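# Sort eight plastic blanks onto the feed ramp and rack

## Task

Four blanks share the color of the one already sitting at the feed ramp's stop. Place all four on the ramp, each lying straight across it, next to one another in a single tight row pushed up against the stop. Put each of the remaining four blanks on the stock rack's floor, inside a slot between two ribs, centered along that slot. Everything must stay in place on its own; a part that only stays put because the robot holds it does not count.

## Robot and tools

Robot: a single 7-joint arm with a two-finger parallel gripper. Joint order from base outward: waist, shoulder, upper arm roll, elbow, forearm roll, wrist pitch, wrist roll. The base may sit slightly tilted, and any mounting block or post beneath it is treated as part of the arm by the clearance check.

Frames: every pose is in the scene frame. The origin lies on the table surface straight below the base, +z is up, and looking along +x, +y points left. Gripper frame: fingers extend along its +z, close and open along its x. end_effector_position is the midpoint between the pads; fingertips stick out 17.5 mm further. Pure rotations pivot about that midpoint. The printed position can be somewhat off, more so at long reach.

A row is 10 plain numbers: x, y, z (metres, absolute target in scene frame), qw, qx, qy, qz (absolute orientation, w first), then position, force_limit, speed, each in [-1, 1]. So a row is an absolute gripper pose plus finger settings. position: +1 means fully open (50 mm gap), about -0.65 means pads touching, -1 means close until blocked (use this to grip). force_limit per pad: roughly 20 N at -1, 102 N at 0, 185 N at +1 (actual grip up to ~17% more). speed of the gap: 20 mm/s at -1, 85 at 0, 150 at +1. Re-send the intended quaternion in every row rather than copying a drifted reported one.

execute_actions: argument "actions" is a list holding at most one item, plus optional boolean "pictures". An empty list just reports state (with pictures). An action item is {"rows": [...1 to 15 rows...], "steps": n up to 15, default 15}; each row lasts one control step of 1/30 s, and if rows run out the final row keeps being used. A wait item is {"steps": n} with n up to 300, counted from the previous result, so your reply time eats into it. Actions need at least 3 steps; the result is captured 3 steps early, and those leftover steps run while you compose the next reply. A call is rejected outright (nothing sent) if the target lies over 0.6 m from the last reported position along any gripper axis.

move: "target" is one row as above; "speed" is path top speed in m/s, 0.002 to 0.5 (default 0.25), rotation capped at double that in rad/s. It drives a straight path to the target lasting 0.5 to 10 s (cut off at 10 s). Finger values apply at the start. It ignores obstacles; faster motion and aiming deeper past a contact both mean harder impacts. The result adds a "move:" line with the ending (done, off_target, moving, held, fault...), acting limits (paced = pose clipped; held = some steps blocked, after which the arm may surge), and distance from target. Pictures included.

wait: "seconds" 0 to 10; the robot gets nothing new. zoom_image: "camera" one of cam_high, cam_low, cam_wrist; "region" [x0, y0, x1, y1] pixels from the top-left, at most 504x504. finished_scene: "scene" is the current scene number; irreversible, grades the scene. Replying with no tool call ends everything.

Motion limits: each step, the commanded pose is clamped to within 70 mm and 16 degrees of the measured pose, then solved by damped inverse kinematics favoring position over orientation. After an action ends, the arm only continues to the last clamped pose, so long moves may need several calls; read the pose and "Hand target" line to see what remains. Joints move in sync and stop together on reversal.

Result lines: the state gives end_effector_position and end_effector_quat_wxyz. "pose unreachable" and HELD mark steps the clearance check altered or blocked. object_status: 0 moving, 1 blocked while opening, 2 blocked while closing (a successful grip), 3 reached commanded position or pads met (usually nothing held). Any new position value resets status to 0 briefly. Fingers keep their place until the position changes by 0.01 or more; only then do new force_limit or speed values apply, so open before regripping softer. Opening in mm is about (250 - position_measured) x 0.202. After a -1 force_limit grip, status stays 2 even if the part slips out; grips on fixed, off-center objects fade over time. Joint torques reflect load and contact, with per-joint offsets and noise.

Hazards: contact torque reaching a joint's limit (50.2 N m for the first four joints, 31.6 for the last three; held weight counts) halts the arm for 10 s and drops the rest of the call. Holding loads heats motors; MOTOR HOT appears from 60 °C, and at 75 °C an OVER-TEMPERATURE FAULT lets the arm sag. Parts may occasionally be tugged or nudged by outside disturbances. Never let anything leave the table; avoid drops, slamming, hard strikes and forceful pushing. Cameras: cam_high, cam_low, cam_wrist, each 672x504, with calibration given; fixed cameras may be off by a couple of degrees and millimetres.

Each tool is called as a command line: name --argument value for each argument, lists and objects as JSON in quotes; but a table of rows of numbers goes row by row, as --pt "numbers of a row", without its own name.

## Session

I'll start by looking at the scene.

execute_actions --actions '[]'

Scene clock: 0.00 s of 9600.00 s.
end_effector_position=(+0.5989, -0.1991, +0.3370) position_measured=3 object_status=3 end_effector_quat_wxyz=(+0.100, +0.181, +0.943, -0.259)
Joint positions: [-0.163  0.689 -0.134  1.107  0.655  1.325  2.544]
Joint velocities: [-0.    -0.     0.    -0.001  0.001 -0.     0.   ]
Joint torques (N m, as the joint torque sensors report them, + toward a larger angle): no reading
Motor temperatures (°C, as the motors report them): [31 28 25 30 34 33 37]
Hand target: +0.599, -0.199, +0.337; +0.100, +0.181, +0.943, -0.259

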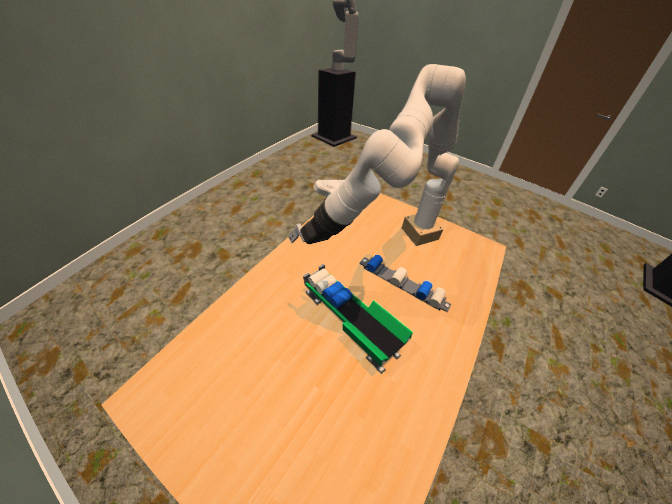

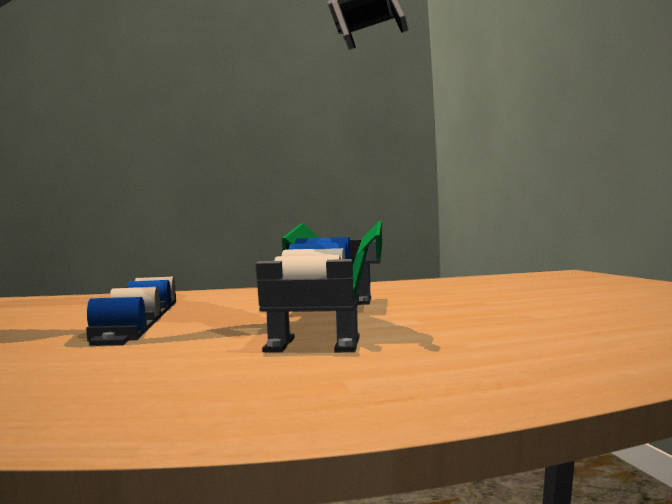

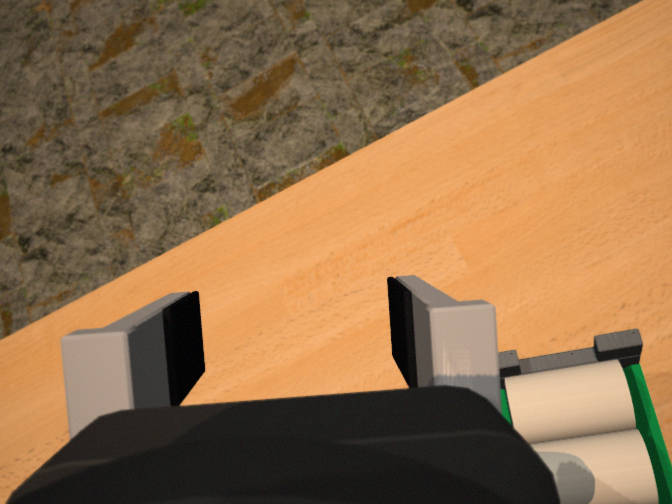

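zoom_image --camera "cam_high" --region '[280, 240, 480, 390]'

zoom_image --camera "cam_low" --region '[60, 200, 420, 380]'

Region (280, 240, 480, 390) of cam_high's 672x504 image, scaled by 2.520, with more detail than that image has; it fills the top 378 rows of this view, and the rest is white.

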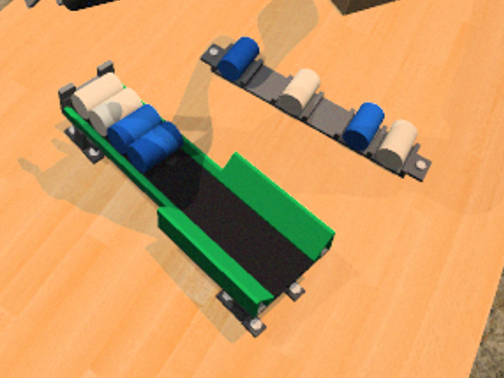

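Region (60, 200, 420, 380) of cam_low's 672x504 image, scaled by 1.400, with more detail than that image has.

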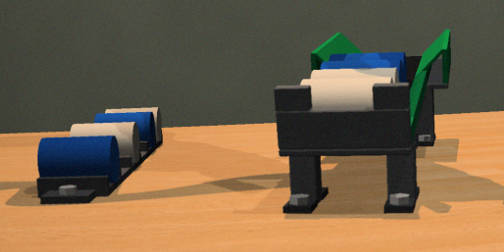

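move --target '[0.50, -0.05, 0.28, 0, -0.616, 0.788, 0, 1, 0, 1]' --speed 0.4

Scene clock: 3.73 s of 9600.00 s.
end_effector_position=(+0.4999, -0.0501, +0.2787) position_measured=3 object_status=3 end_effector_quat_wxyz=(+0.000, -0.617, +0.787, -0.001)
Joint positions: [ 0.294  0.53  -0.705  1.497  0.345  1.234  4.22 ]
Joint velocities: [ 0.003  0.004  0.002 -0.001 -0.002  0.     0.004]
Joint torques (N m, as the joint torque sensors report them, + toward a larger angle): [ -0.46 -17.23  -2.81  -9.02   0.24  -0.31  -0.1 ]
Motor temperatures (°C, as the motors report them): [31 29 25 30 34 33 37]
Hand target: +0.500, -0.050, +0.278; +0.000, -0.617, +0.787, -0.001
Off the commanded pose: 0.001 m, 0 deg.
Kept back: nothing.
move: done
camera_calibration (this result's frames):
cam_wrist: T_world_to_cam=[[-0.3269, -0.944595, 0.029615, 0.0956704], [-0.942035, 0.328199, 0.0696774, 0.484542], [-0.0755366, -0.00512084, -0.99713, 0.479544], [0, 0, 0, 1]] pos_world=[0.523953, -0.0662006, 0.441572]

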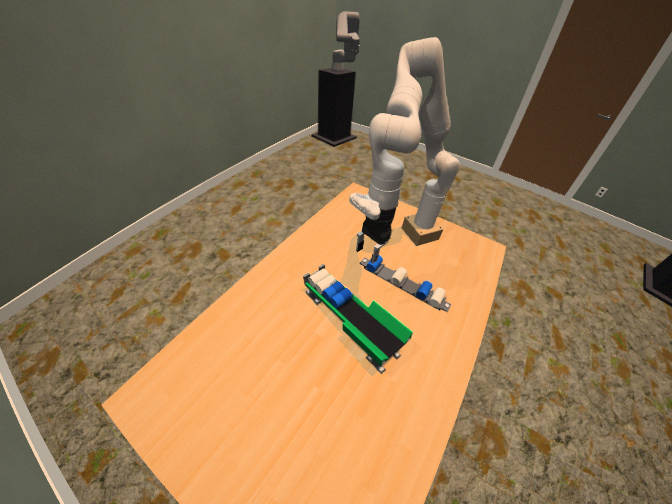

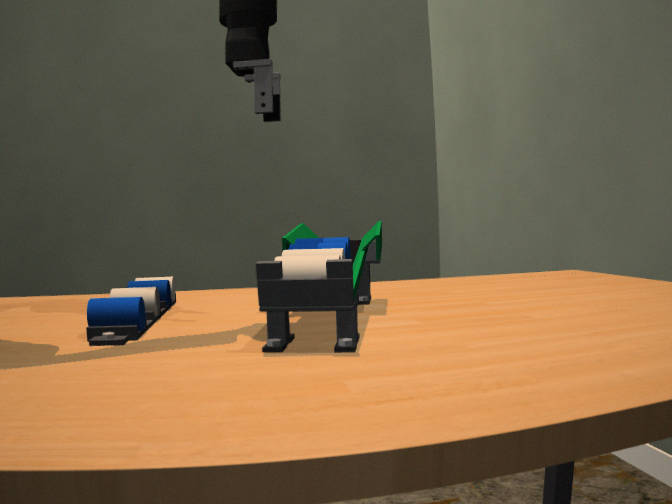

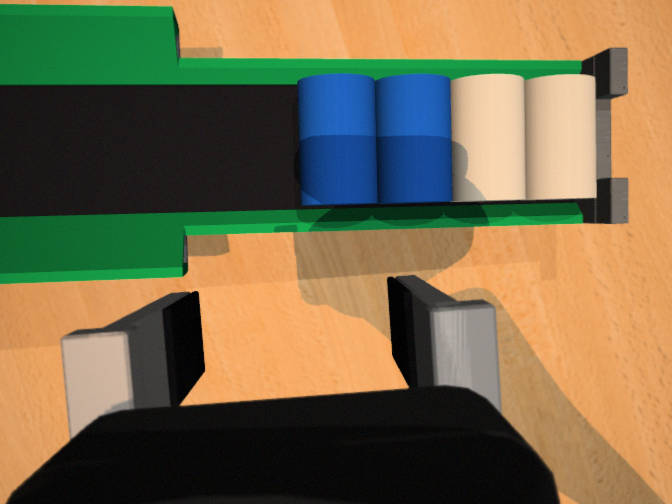

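zoom_image --camera "cam_wrist" --region '[270, 30, 650, 250]'

zoom_image --camera "cam_wrist" --region '[140, 260, 450, 420]'

zoom_image --camera "cam_low" --region '[240, 210, 400, 370]'

Region (270, 30, 650, 250) of cam_wrist's 672x504 image, scaled by 1.326; it fills the top 292 rows of this view, and the rest is white.

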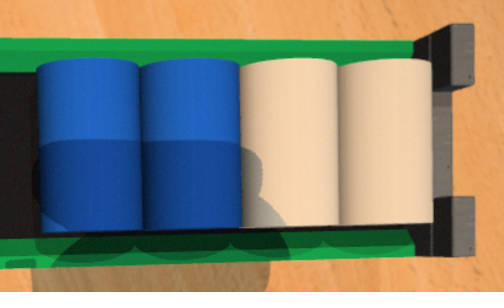

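Region (140, 260, 450, 420) of cam_wrist's 672x504 image, scaled by 1.626; it fills the top 260 rows of this view, and the rest is white.

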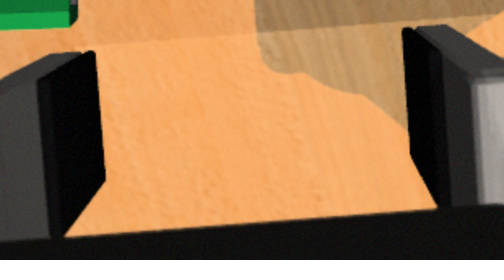

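Region (240, 210, 400, 370) of cam_low's 672x504 image, scaled by 3.150, with more detail than that image has.

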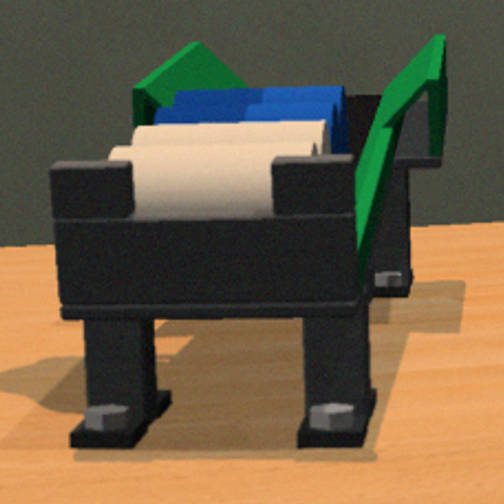

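move --target '[0.5642, -0.0599, 0.1354, -0.2006, -0.5792, 0.7757, -0.1498, 0.82, -0.3, 0.5]' --speed 0.3

Scene clock: 9.00 s of 9600.00 s.
end_effector_position=(+0.5653, -0.0599, +0.1369) position_measured=30 object_status=3 end_effector_quat_wxyz=(-0.200, -0.579, +0.776, -0.150)
Joint positions: [-0.195  0.95  -0.435  1.252  0.77   1.391  3.816]
Joint velocities: [-0.003  0.004 -0.    -0.002 -0.002  0.001 -0.   ]
Joint torques (N m, as the joint torque sensors report them, + toward a larger angle): [ -0.32 -23.98  -1.34  -6.87   1.11   1.17  -0.14]
Motor temperatures (°C, as the motors report them): [31 29 25 30 34 33 37]
Hand target: +0.565, -0.060, +0.137; -0.200, -0.580, +0.776, -0.150
Off the commanded pose: 0.002 m, 0 deg.
Kept back: nothing.
After step 90, 0.80 s passed at rest.
move: done
camera_calibration (this result's frames):
cam_wrist: T_world_to_cam=[[-0.330529, -0.795922, 0.507207, 0.0576016], [-0.919422, 0.392888, 0.0173746, 0.557509], [-0.213104, -0.460594, -0.861649, 0.374967], [0, 0, 0, 1]] pos_world=[0.611532, -0.000484344, 0.284188]

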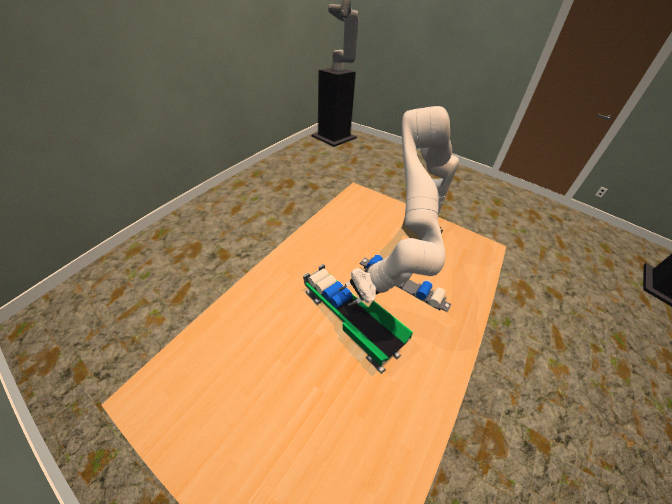

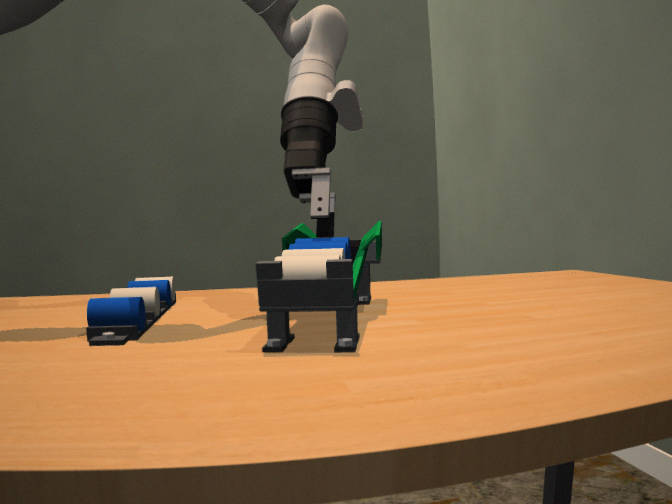

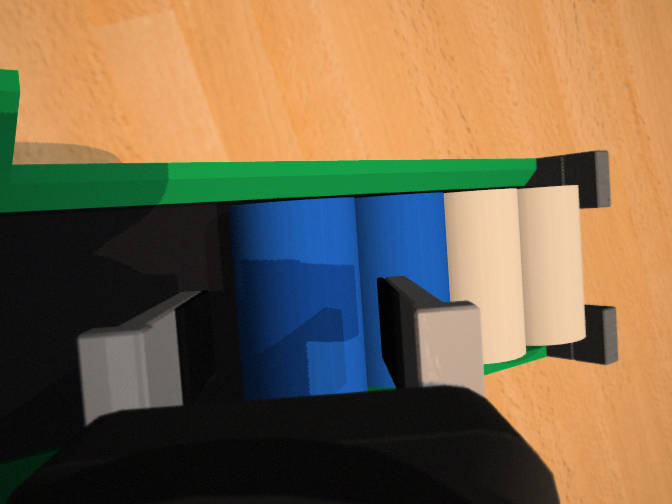

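zoom_image --camera "cam_wrist" --region '[160, 180, 440, 420]'

Region (160, 180, 440, 420) of cam_wrist's 672x504 image, scaled by 1.800; it fills the top 432 rows of this view, and the rest is white.

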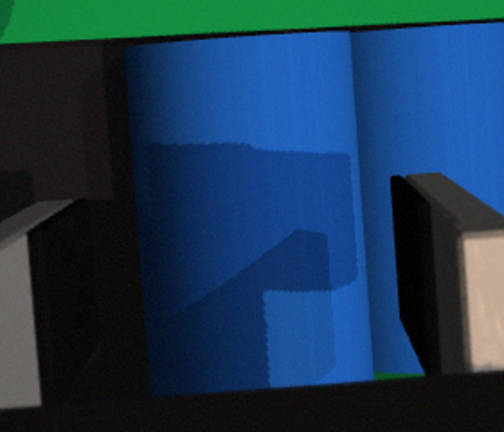

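zoom_image --camera "cam_low" --region '[270, 160, 390, 280]'

Region (270, 160, 390, 280) of cam_low's 672x504 image, scaled by 4.200, with more detail than that image has.

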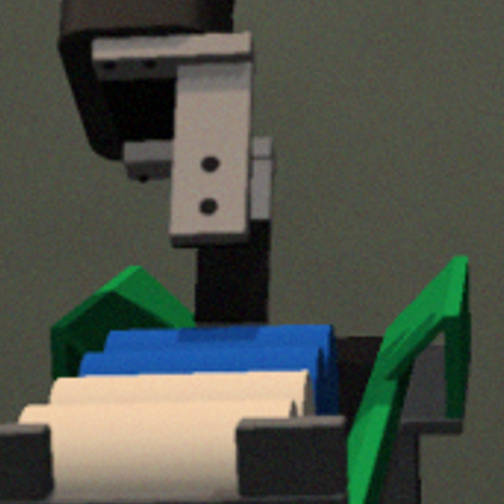

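move --target '[0.5606, -0.0787, 0.1019, -0.2006, -0.5792, 0.7757, -0.1498, 0.82, -0.3, 0.5]' --speed 0.04

Scene clock: 11.10 s of 9600.00 s.
end_effector_position=(+0.5609, -0.0788, +0.1024) position_measured=30 object_status=3 end_effector_quat_wxyz=(-0.200, -0.579, +0.776, -0.150)
Joint positions: [-0.168  0.988 -0.42   1.301  0.801  1.312  3.791]
Joint velocities: [ 0.001 -0.001 -0.    -0.    -0.    -0.001 -0.001]
Joint torques (N m, as the joint torque sensors report them, + toward a larger angle): [ -0.02 -23.71  -1.46  -6.38   1.07   1.32  -0.16]
Motor temperatures (°C, as the motors report them): [31 29 25 30 34 33 37]
Hand target: +0.561, -0.079, +0.102; -0.201, -0.579, +0.776, -0.150
Off the commanded pose: 0.001 m, 0 deg.
Kept back: nothing.
move: done
camera_calibration (this result's frames):
cam_wrist: T_world_to_cam=[[-0.330631, -0.795183, 0.508298, 0.058606], [-0.919359, 0.393056, 0.0168862, 0.561519], [-0.213217, -0.461726, -0.861016, 0.335592], [0, 0, 0, 1]] pos_world=[0.607169, -0.0191545, 0.249679]

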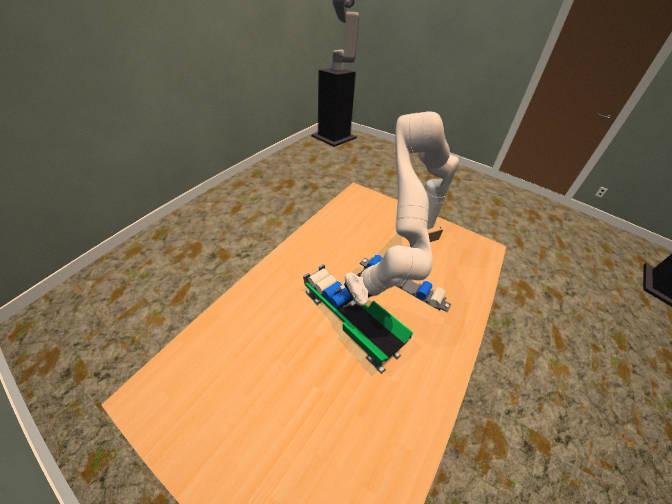

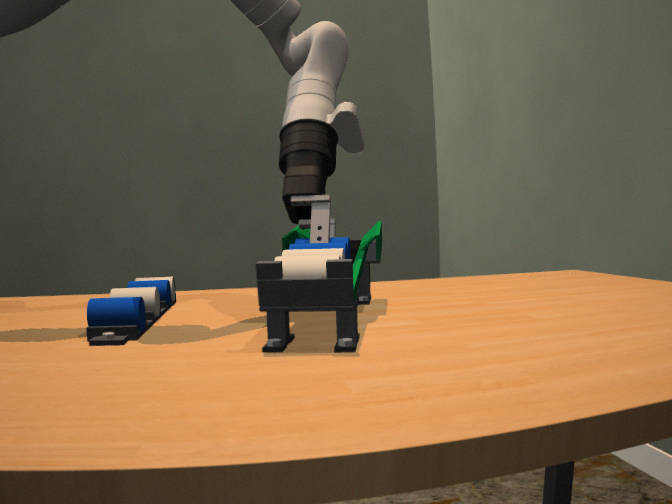

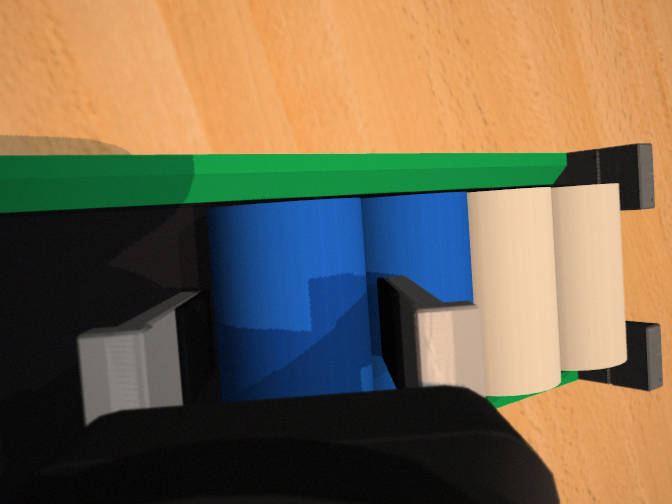

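zoom_image --camera "cam_wrist" --region '[160, 180, 440, 420]'

zoom_image --camera "cam_low" --region '[270, 160, 390, 280]'

Region (160, 180, 440, 420) of cam_wrist's 672x504 image, scaled by 1.800; it fills the top 432 rows of this view, and the rest is white.

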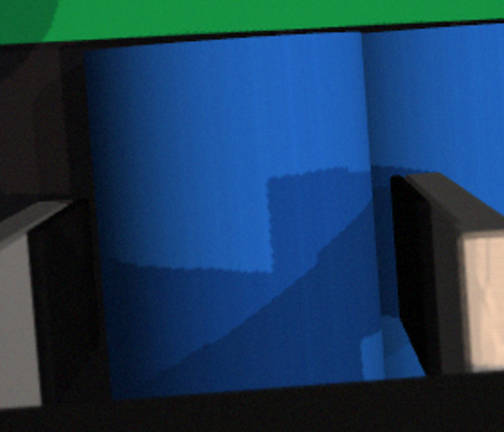

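Region (270, 160, 390, 280) of cam_low's 672x504 image, scaled by 4.200, with more detail than that image has.

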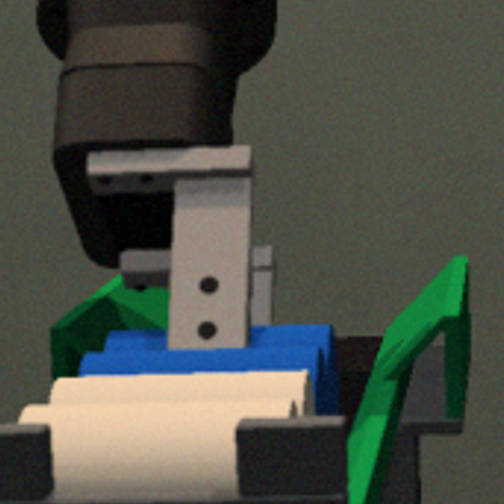

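execute_actions --actions '[{"rows": [[0.5609,-0.0787,0.1020,-0.2006,-0.5792,0.7757,-0.1498,0.74,-0.3,-0.5],[0.5609,-0.0787,0.1016,-0.2006,-0.5792,0.7757,-0.1498,0.74,-0.3,-0.5],[0.5609,-0.0787,0.1012,-0.2006,-0.5792,0.7757,-0.1498,0.74,-0.3,-0.5],[0.5609,-0.0787,0.1011,-0.2006,-0.5792,0.7757,-0.1498,0.74,-0.3,-0.5],[0.5609,-0.0787,0.1011,-0.2006,-0.5792,0.7757,-0.1498,0.74,-0.3,-0.5],[0.5609,-0.0787,0.1011,-0.2006,-0.5792,0.7757,-0.1498,0.74,-0.3,-0.5],[0.5609,-0.0787,0.1011,-0.2006,-0.5792,0.7757,-0.1498,0.74,-0.3,-0.5],[0.5609,-0.0787,0.1011,-0.2006,-0.5792,0.7757,-0.1498,-1,-0.3,-0.7]], "steps": 15}]'

execute_actions --actions '[]'

Scene clock: 11.97 s of 9600.00 s.
end_effector_position=(+0.5612, -0.0786, +0.1016) position_measured=60 object_status=0 end_effector_quat_wxyz=(-0.200, -0.579, +0.776, -0.150)
Joint positions: [-0.168  0.989 -0.419  1.3    0.802  1.311  3.79 ]
Joint velocities: [ 0.     0.    -0.    -0.     0.001  0.001 -0.   ]
Joint torques (N m, as the joint torque sensors report them, + toward a larger angle): [ -0.17 -23.37  -1.16  -6.67   1.     1.19  -0.15]
Motor temperatures (°C, as the motors report them): [31 29 25 30 34 33 37]
Steps of this call (steps 1 to 14: nothing new was sent; steps 15 to 26: the first 12 steps of this action). Readings (end_effector_position | what the end effector reports):
15: (+0.5609, -0.0788, +0.1024) | position_measured=36 object_status=0
16: (+0.5609, -0.0787, +0.1022) | position_measured=41 object_status=0
18: (+0.5611, -0.0786, +0.1020) | position_measured=42 object_status=0
22: (+0.5613, -0.0784, +0.1018) | position_measured=46 object_status=0
26: the state above

Scene clock: 12.07 s of 9600.00 s.
end_effector_position=(+0.5612, -0.0786, +0.1016) position_measured=60 object_status=0 end_effector_quat_wxyz=(-0.200, -0.579, +0.776, -0.150)
Joint positions: [-0.168  0.989 -0.419  1.3    0.802  1.311  3.79 ]
Joint velocities: [ 0.     0.    -0.     0.001  0.001 -0.    -0.   ]
Joint torques (N m, as the joint torque sensors report them, + toward a larger angle): [  0.19 -23.7   -1.37  -6.29   1.07   1.22  -0.08]
Motor temperatures (°C, as the motors report them): [31 29 25 30 34 33 37]
Hand target: +0.561, -0.079, +0.101; -0.201, -0.579, +0.776, -0.150
Off the commanded pose: 0.001 m, 0 deg.
Kept back: nothing.
Steps of this call (steps 1 to 3: the last 3 steps of your previous action). Readings (end_effector_position | what the end effector reports):
1: (+0.5612, -0.0786, +0.1016) | position_measured=60 object_status=0
2: (+0.5612, -0.0786, +0.1016) | position_measured=60 object_status=0
3: the state above
camera_calibration (this result's frames):
cam_wrist: T_world_to_cam=[[-0.330894, -0.79528, 0.507975, 0.0594413], [-0.919347, 0.393098, 0.0165686, 0.561784], [-0.212861, -0.461523, -0.861212, 0.334907], [0, 0, 0, 1]] pos_world=[0.607432, -0.0189968, 0.248923]

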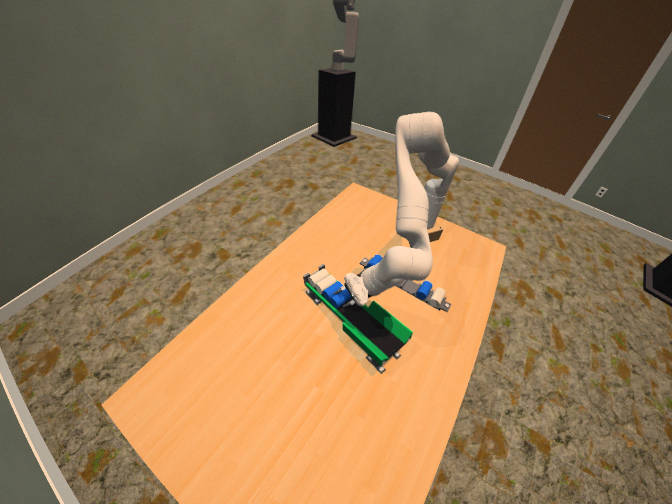

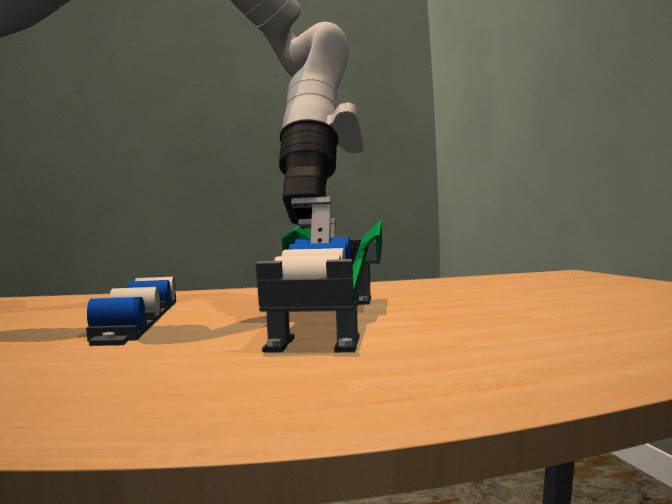

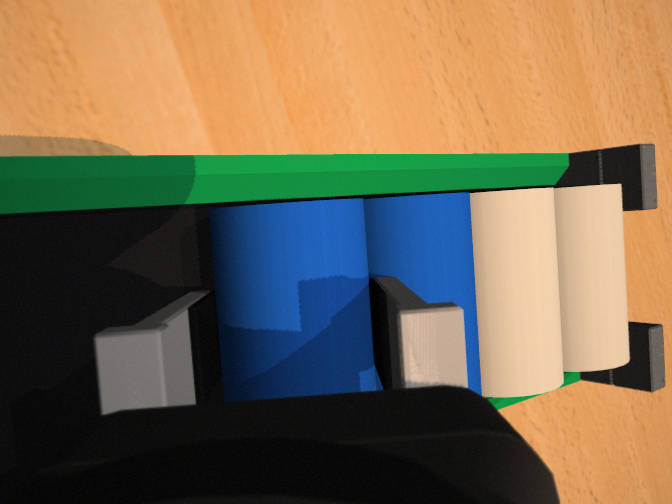

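move --target '[0.5660, -0.0625, 0.145, -0.2006, -0.5792, 0.7757, -0.1498, -1, -0.3, -0.7]' --speed 0.1

Scene clock: 13.23 s of 9600.00 s.
end_effector_position=(+0.5659, -0.0625, +0.1450) position_measured=60 object_status=2 end_effector_quat_wxyz=(-0.201, -0.579, +0.776, -0.150)
Joint positions: [-0.191  0.94  -0.436  1.245  0.766  1.405  3.828]
Joint velocities: [-0.001 -0.001 -0.    -0.001 -0.001  0.001  0.   ]
Joint torques (N m, as the joint torque sensors report them, + toward a larger angle): [ -0.2  -24.5   -1.38  -7.3    1.4    1.48  -0.21]
Motor temperatures (°C, as the motors report them): [31 29 25 30 34 33 37]
Hand target: +0.566, -0.062, +0.145; -0.201, -0.579, +0.776, -0.150
Off the commanded pose: 0.000 m, 0 deg.
Kept back: nothing.
move: done
camera_calibration (this result's frames):
cam_wrist: T_world_to_cam=[[-0.330994, -0.795052, 0.508268, 0.0517656], [-0.919077, 0.393698, 0.0173175, 0.558833], [-0.213872, -0.461405, -0.861025, 0.381163], [0, 0, 0, 1]] pos_world=[0.612265, -0.0029852, 0.292202]

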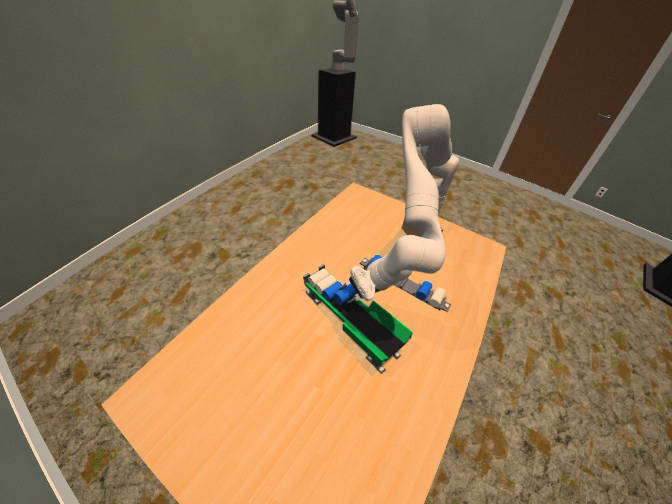

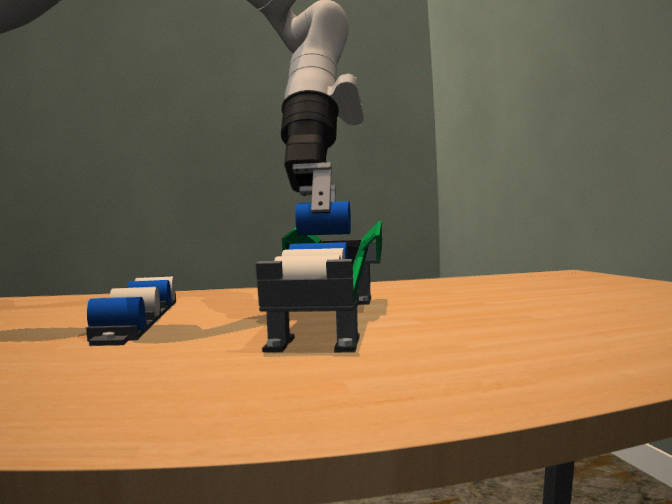

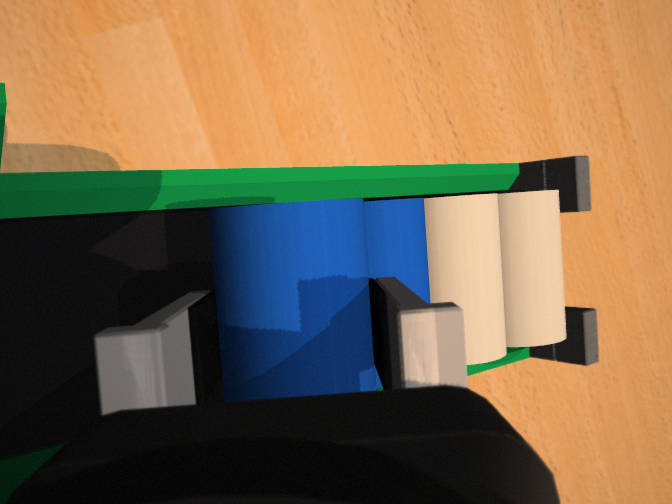

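Lifted. Now to a viewpoint over the rack.

move --target '[0.245, 0.085, 0.235, 0, -0.6903, 0.7236, 0, -1, -0.3, -0.7]' --speed 0.3

Scene clock: 15.40 s of 9600.00 s.
end_effector_position=(+0.2439, +0.0849, +0.2329) position_measured=60 object_status=2 end_effector_quat_wxyz=(+0.000, +0.691, -0.723, -0.000)
Joint positions: [ 0.235  0.011 -0.894  2.289  0.003  0.835  4.209]
Joint velocities: [ 0.008 -0.015  0.012  0.003 -0.009 -0.002  0.016]
Joint torques (N m, as the joint torque sensors report them, + toward a larger angle): [-0.13 -5.04  0.   -7.61 -0.05 -0.29 -0.36]
Motor temperatures (°C, as the motors report them): [31 29 25 30 34 33 37]
Hand target: +0.244, +0.084, +0.233; -0.000, +0.690, -0.724, +0.000
Off the commanded pose: 0.002 m, 0 deg.
Kept back: nothing.
move: done
camera_calibration (this result's frames):
cam_wrist: T_world_to_cam=[[-0.136848, -0.990168, 0.0289708, 0.0985194], [-0.987727, 0.138617, 0.0719775, 0.229023], [-0.0752857, -0.0187653, -0.996985, 0.416375], [0, 0, 0, 1]] pos_world=[0.271042, 0.0736177, 0.395782]

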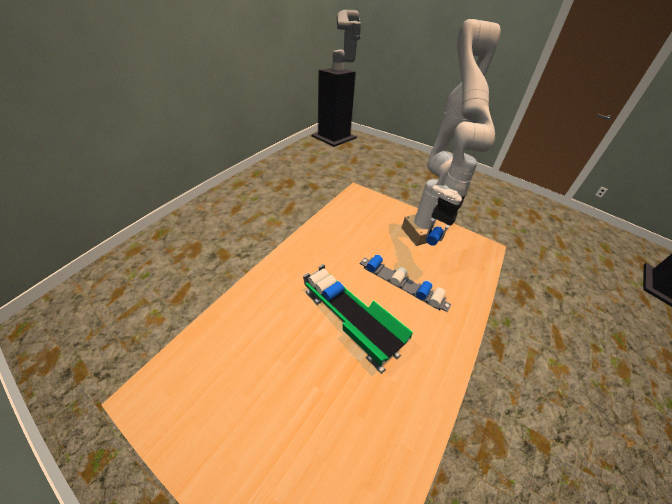

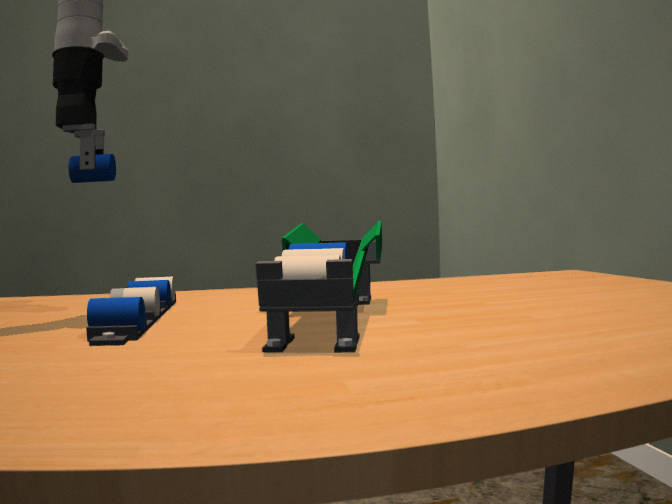

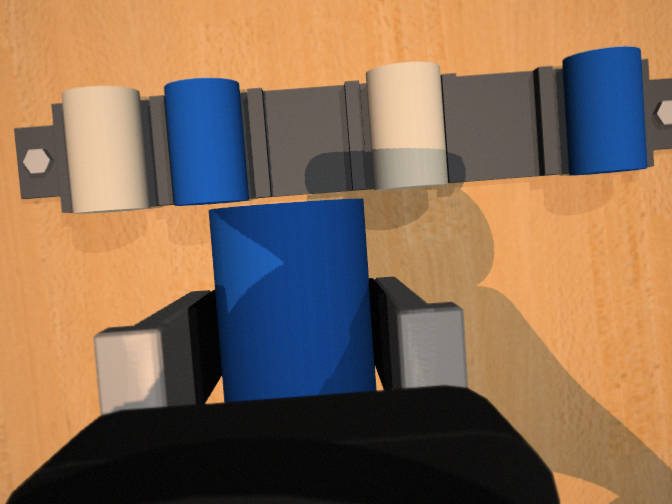

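zoom_image --camera "cam_wrist" --region '[0, 40, 370, 230]'

zoom_image --camera "cam_wrist" --region '[330, 30, 672, 210]'

zoom_image --camera "cam_low" --region '[50, 260, 200, 360]'

zoom_image --camera "cam_low" --region '[40, 110, 140, 200]'

Region (0, 40, 370, 230) of cam_wrist's 672x504 image, scaled by 1.362; it fills the top 259 rows of this view, and the rest is white.

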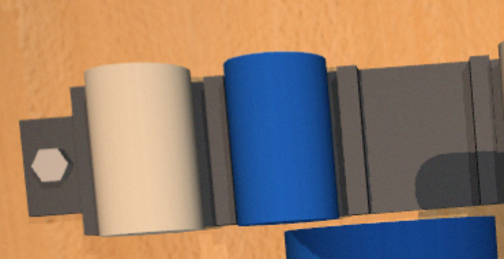

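Region (330, 30, 672, 210) of cam_wrist's 672x504 image, scaled by 1.474; it fills the top 265 rows of this view, and the rest is white.

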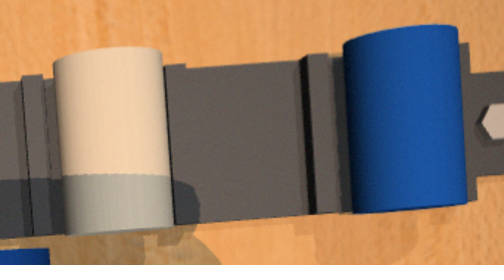

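Region (50, 260, 200, 360) of cam_low's 672x504 image, scaled by 3.360, with more detail than that image has.

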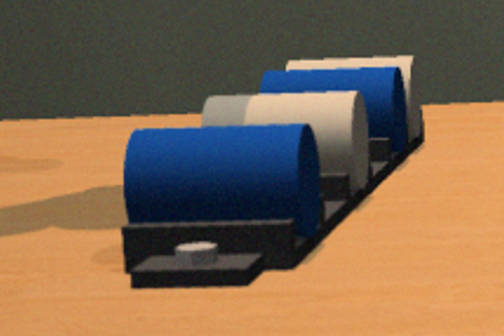

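Region (40, 110, 140, 200) of cam_low's 672x504 image, scaled by 5.040, with more detail than that image has; it fills the top 454 rows of this view, and the rest is white.

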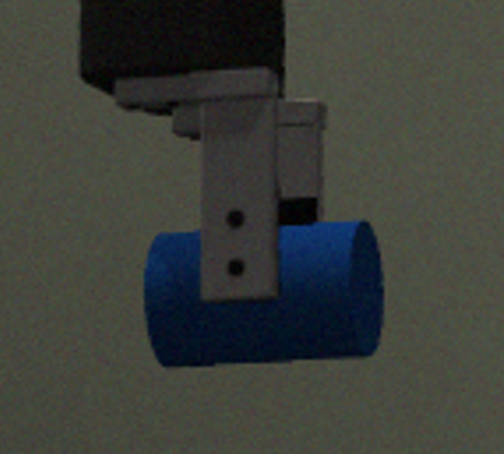

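move --target '[0.3144, 0.0768, 0.088, 0, -0.6903, 0.7236, 0, -1, -0.3, -0.7]' --speed 0.2

Scene clock: 17.67 s of 9600.00 s.
end_effector_position=(+0.3150, +0.0767, +0.0886) position_measured=60 object_status=2 end_effector_quat_wxyz=(-0.001, +0.690, -0.723, -0.000)
Joint positions: [-0.132  0.552 -0.537  2.326  0.715  0.409  3.599]
Joint velocities: [-0.015  0.003  0.    -0.     0.008 -0.001 -0.009]
Joint torques (N m, as the joint torque sensors report them, + toward a larger angle): [ -0.44 -13.57  -1.74  -3.58   0.48   0.07   0.16]
Motor temperatures (°C, as the motors report them): [31 29 25 30 34 33 37]
Hand target: +0.315, +0.077, +0.089; -0.001, +0.691, -0.723, -0.000
Off the commanded pose: 0.001 m, 0 deg.
Kept back: nothing.
move: done
camera_calibration (this result's frames):
cam_wrist: T_world_to_cam=[[-0.137612, -0.990093, 0.027895, 0.104683], [-0.987715, 0.139278, 0.0708638, 0.310768], [-0.0740469, -0.0178006, -0.997096, 0.277255], [0, 0, 0, 1]] pos_world=[0.341885, 0.0652979, 0.251508]

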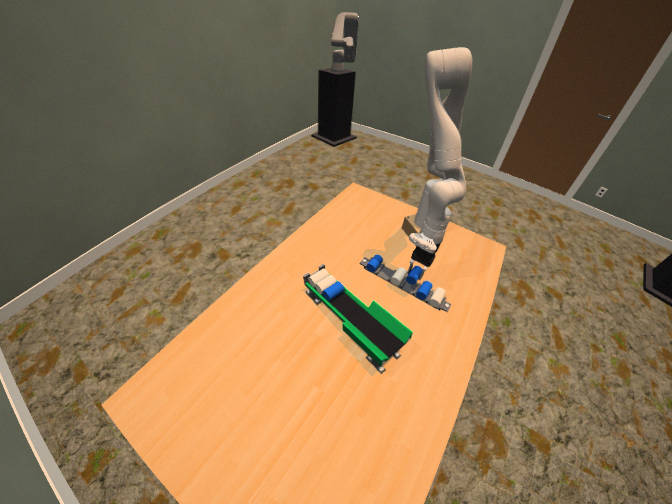

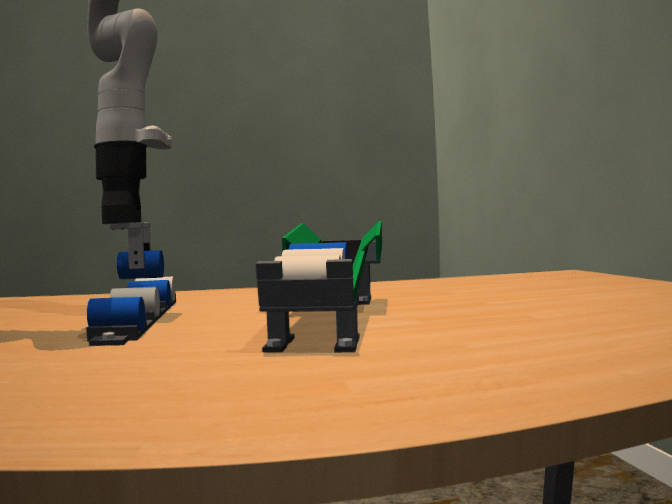

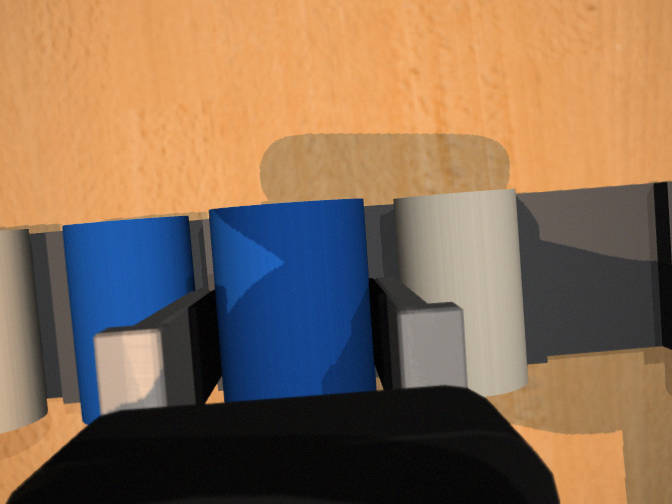

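zoom_image --camera "cam_wrist" --region '[150, 170, 450, 300]'

zoom_image --camera "cam_low" --region '[80, 220, 200, 340]'

Region (150, 170, 450, 300) of cam_wrist's 672x504 image, scaled by 1.680; it fills the top 218 rows of this view, and the rest is white.

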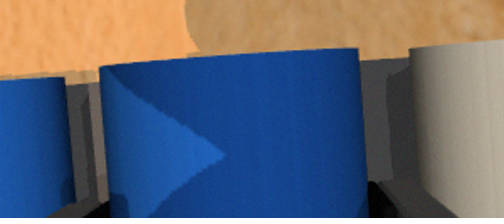

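Region (80, 220, 200, 340) of cam_low's 672x504 image, scaled by 4.200, with more detail than that image has.

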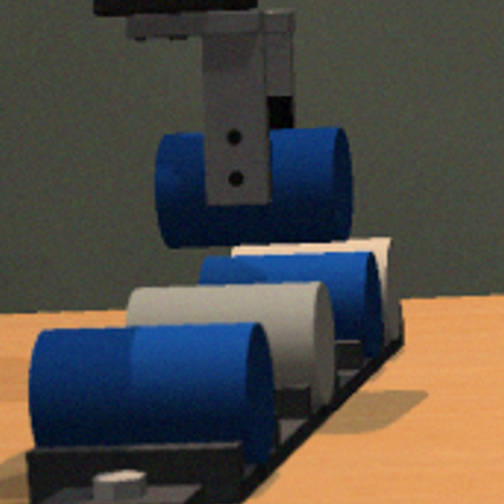

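move --target '[0.3145, 0.0777, 0.046, 0, -0.6903, 0.7236, 0, -1, -0.3, -0.7]' --speed 0.07

zoom_image --camera "cam_low" --region '[80, 220, 200, 340]'

Scene clock: 19.50 s of 9600.00 s.
end_effector_position=(+0.3148, +0.0774, +0.0463) position_measured=60 object_status=2 end_effector_quat_wxyz=(-0.000, +0.690, -0.724, -0.000)
Joint positions: [-0.302  0.658 -0.321  2.35   0.907  0.237  3.417]
Joint velocities: [-0.023  0.003  0.014  0.005  0.014 -0.012 -0.016]
Joint torques (N m, as the joint torque sensors report them, + toward a larger angle): [  0.01 -14.62  -1.42  -1.71   0.03  -0.07   0.22]
Motor temperatures (°C, as the motors report them): [31 30 25 30 34 33 37]
Hand target: +0.315, +0.078, +0.046; -0.000, +0.690, -0.724, -0.000
Off the commanded pose: 0.001 m, 0 deg.
Kept back: nothing.
move: done
camera_calibration (this result's frames):
cam_wrist: T_world_to_cam=[[-0.139278, -0.989841, 0.0285771, 0.106968], [-0.987413, 0.141005, 0.0716428, 0.313262], [-0.0749445, -0.0182391, -0.997021, 0.235398], [0, 0, 0, 1]] pos_world=[0.341859, 0.0660027, 0.209197]

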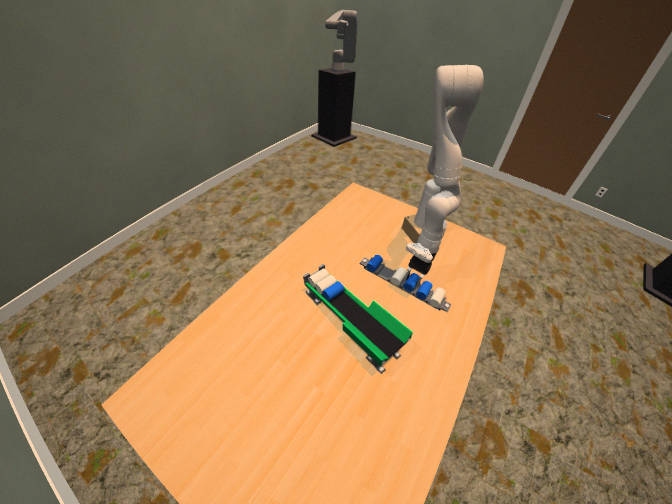

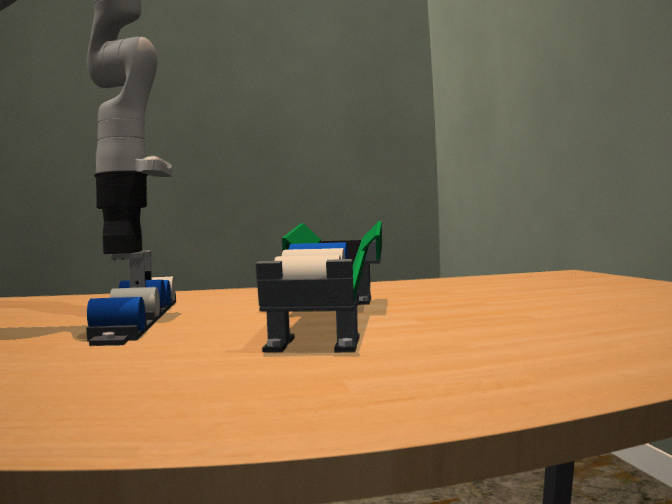

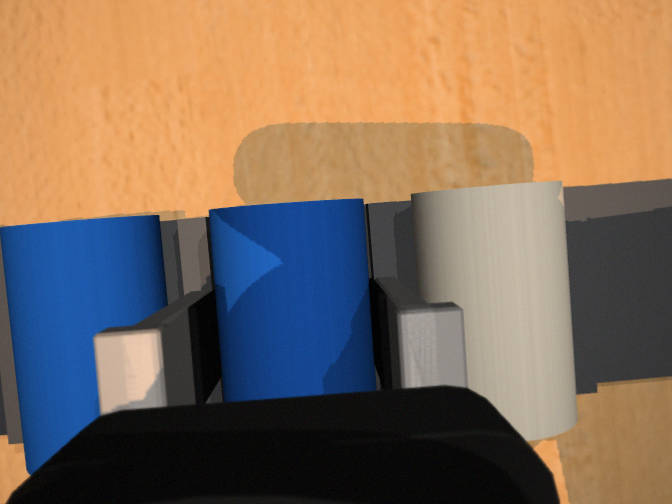

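Region (80, 220, 200, 340) of cam_low's 672x504 image, scaled by 4.200, with more detail than that image has.

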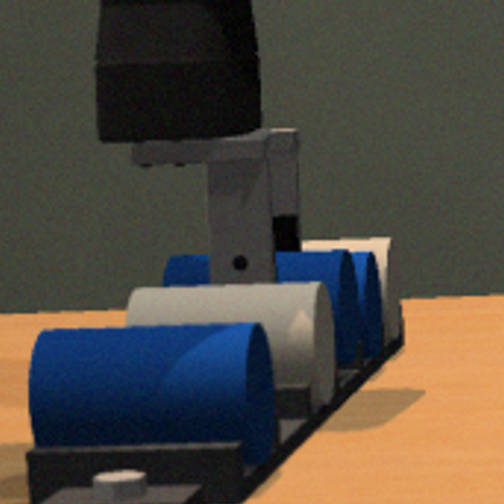

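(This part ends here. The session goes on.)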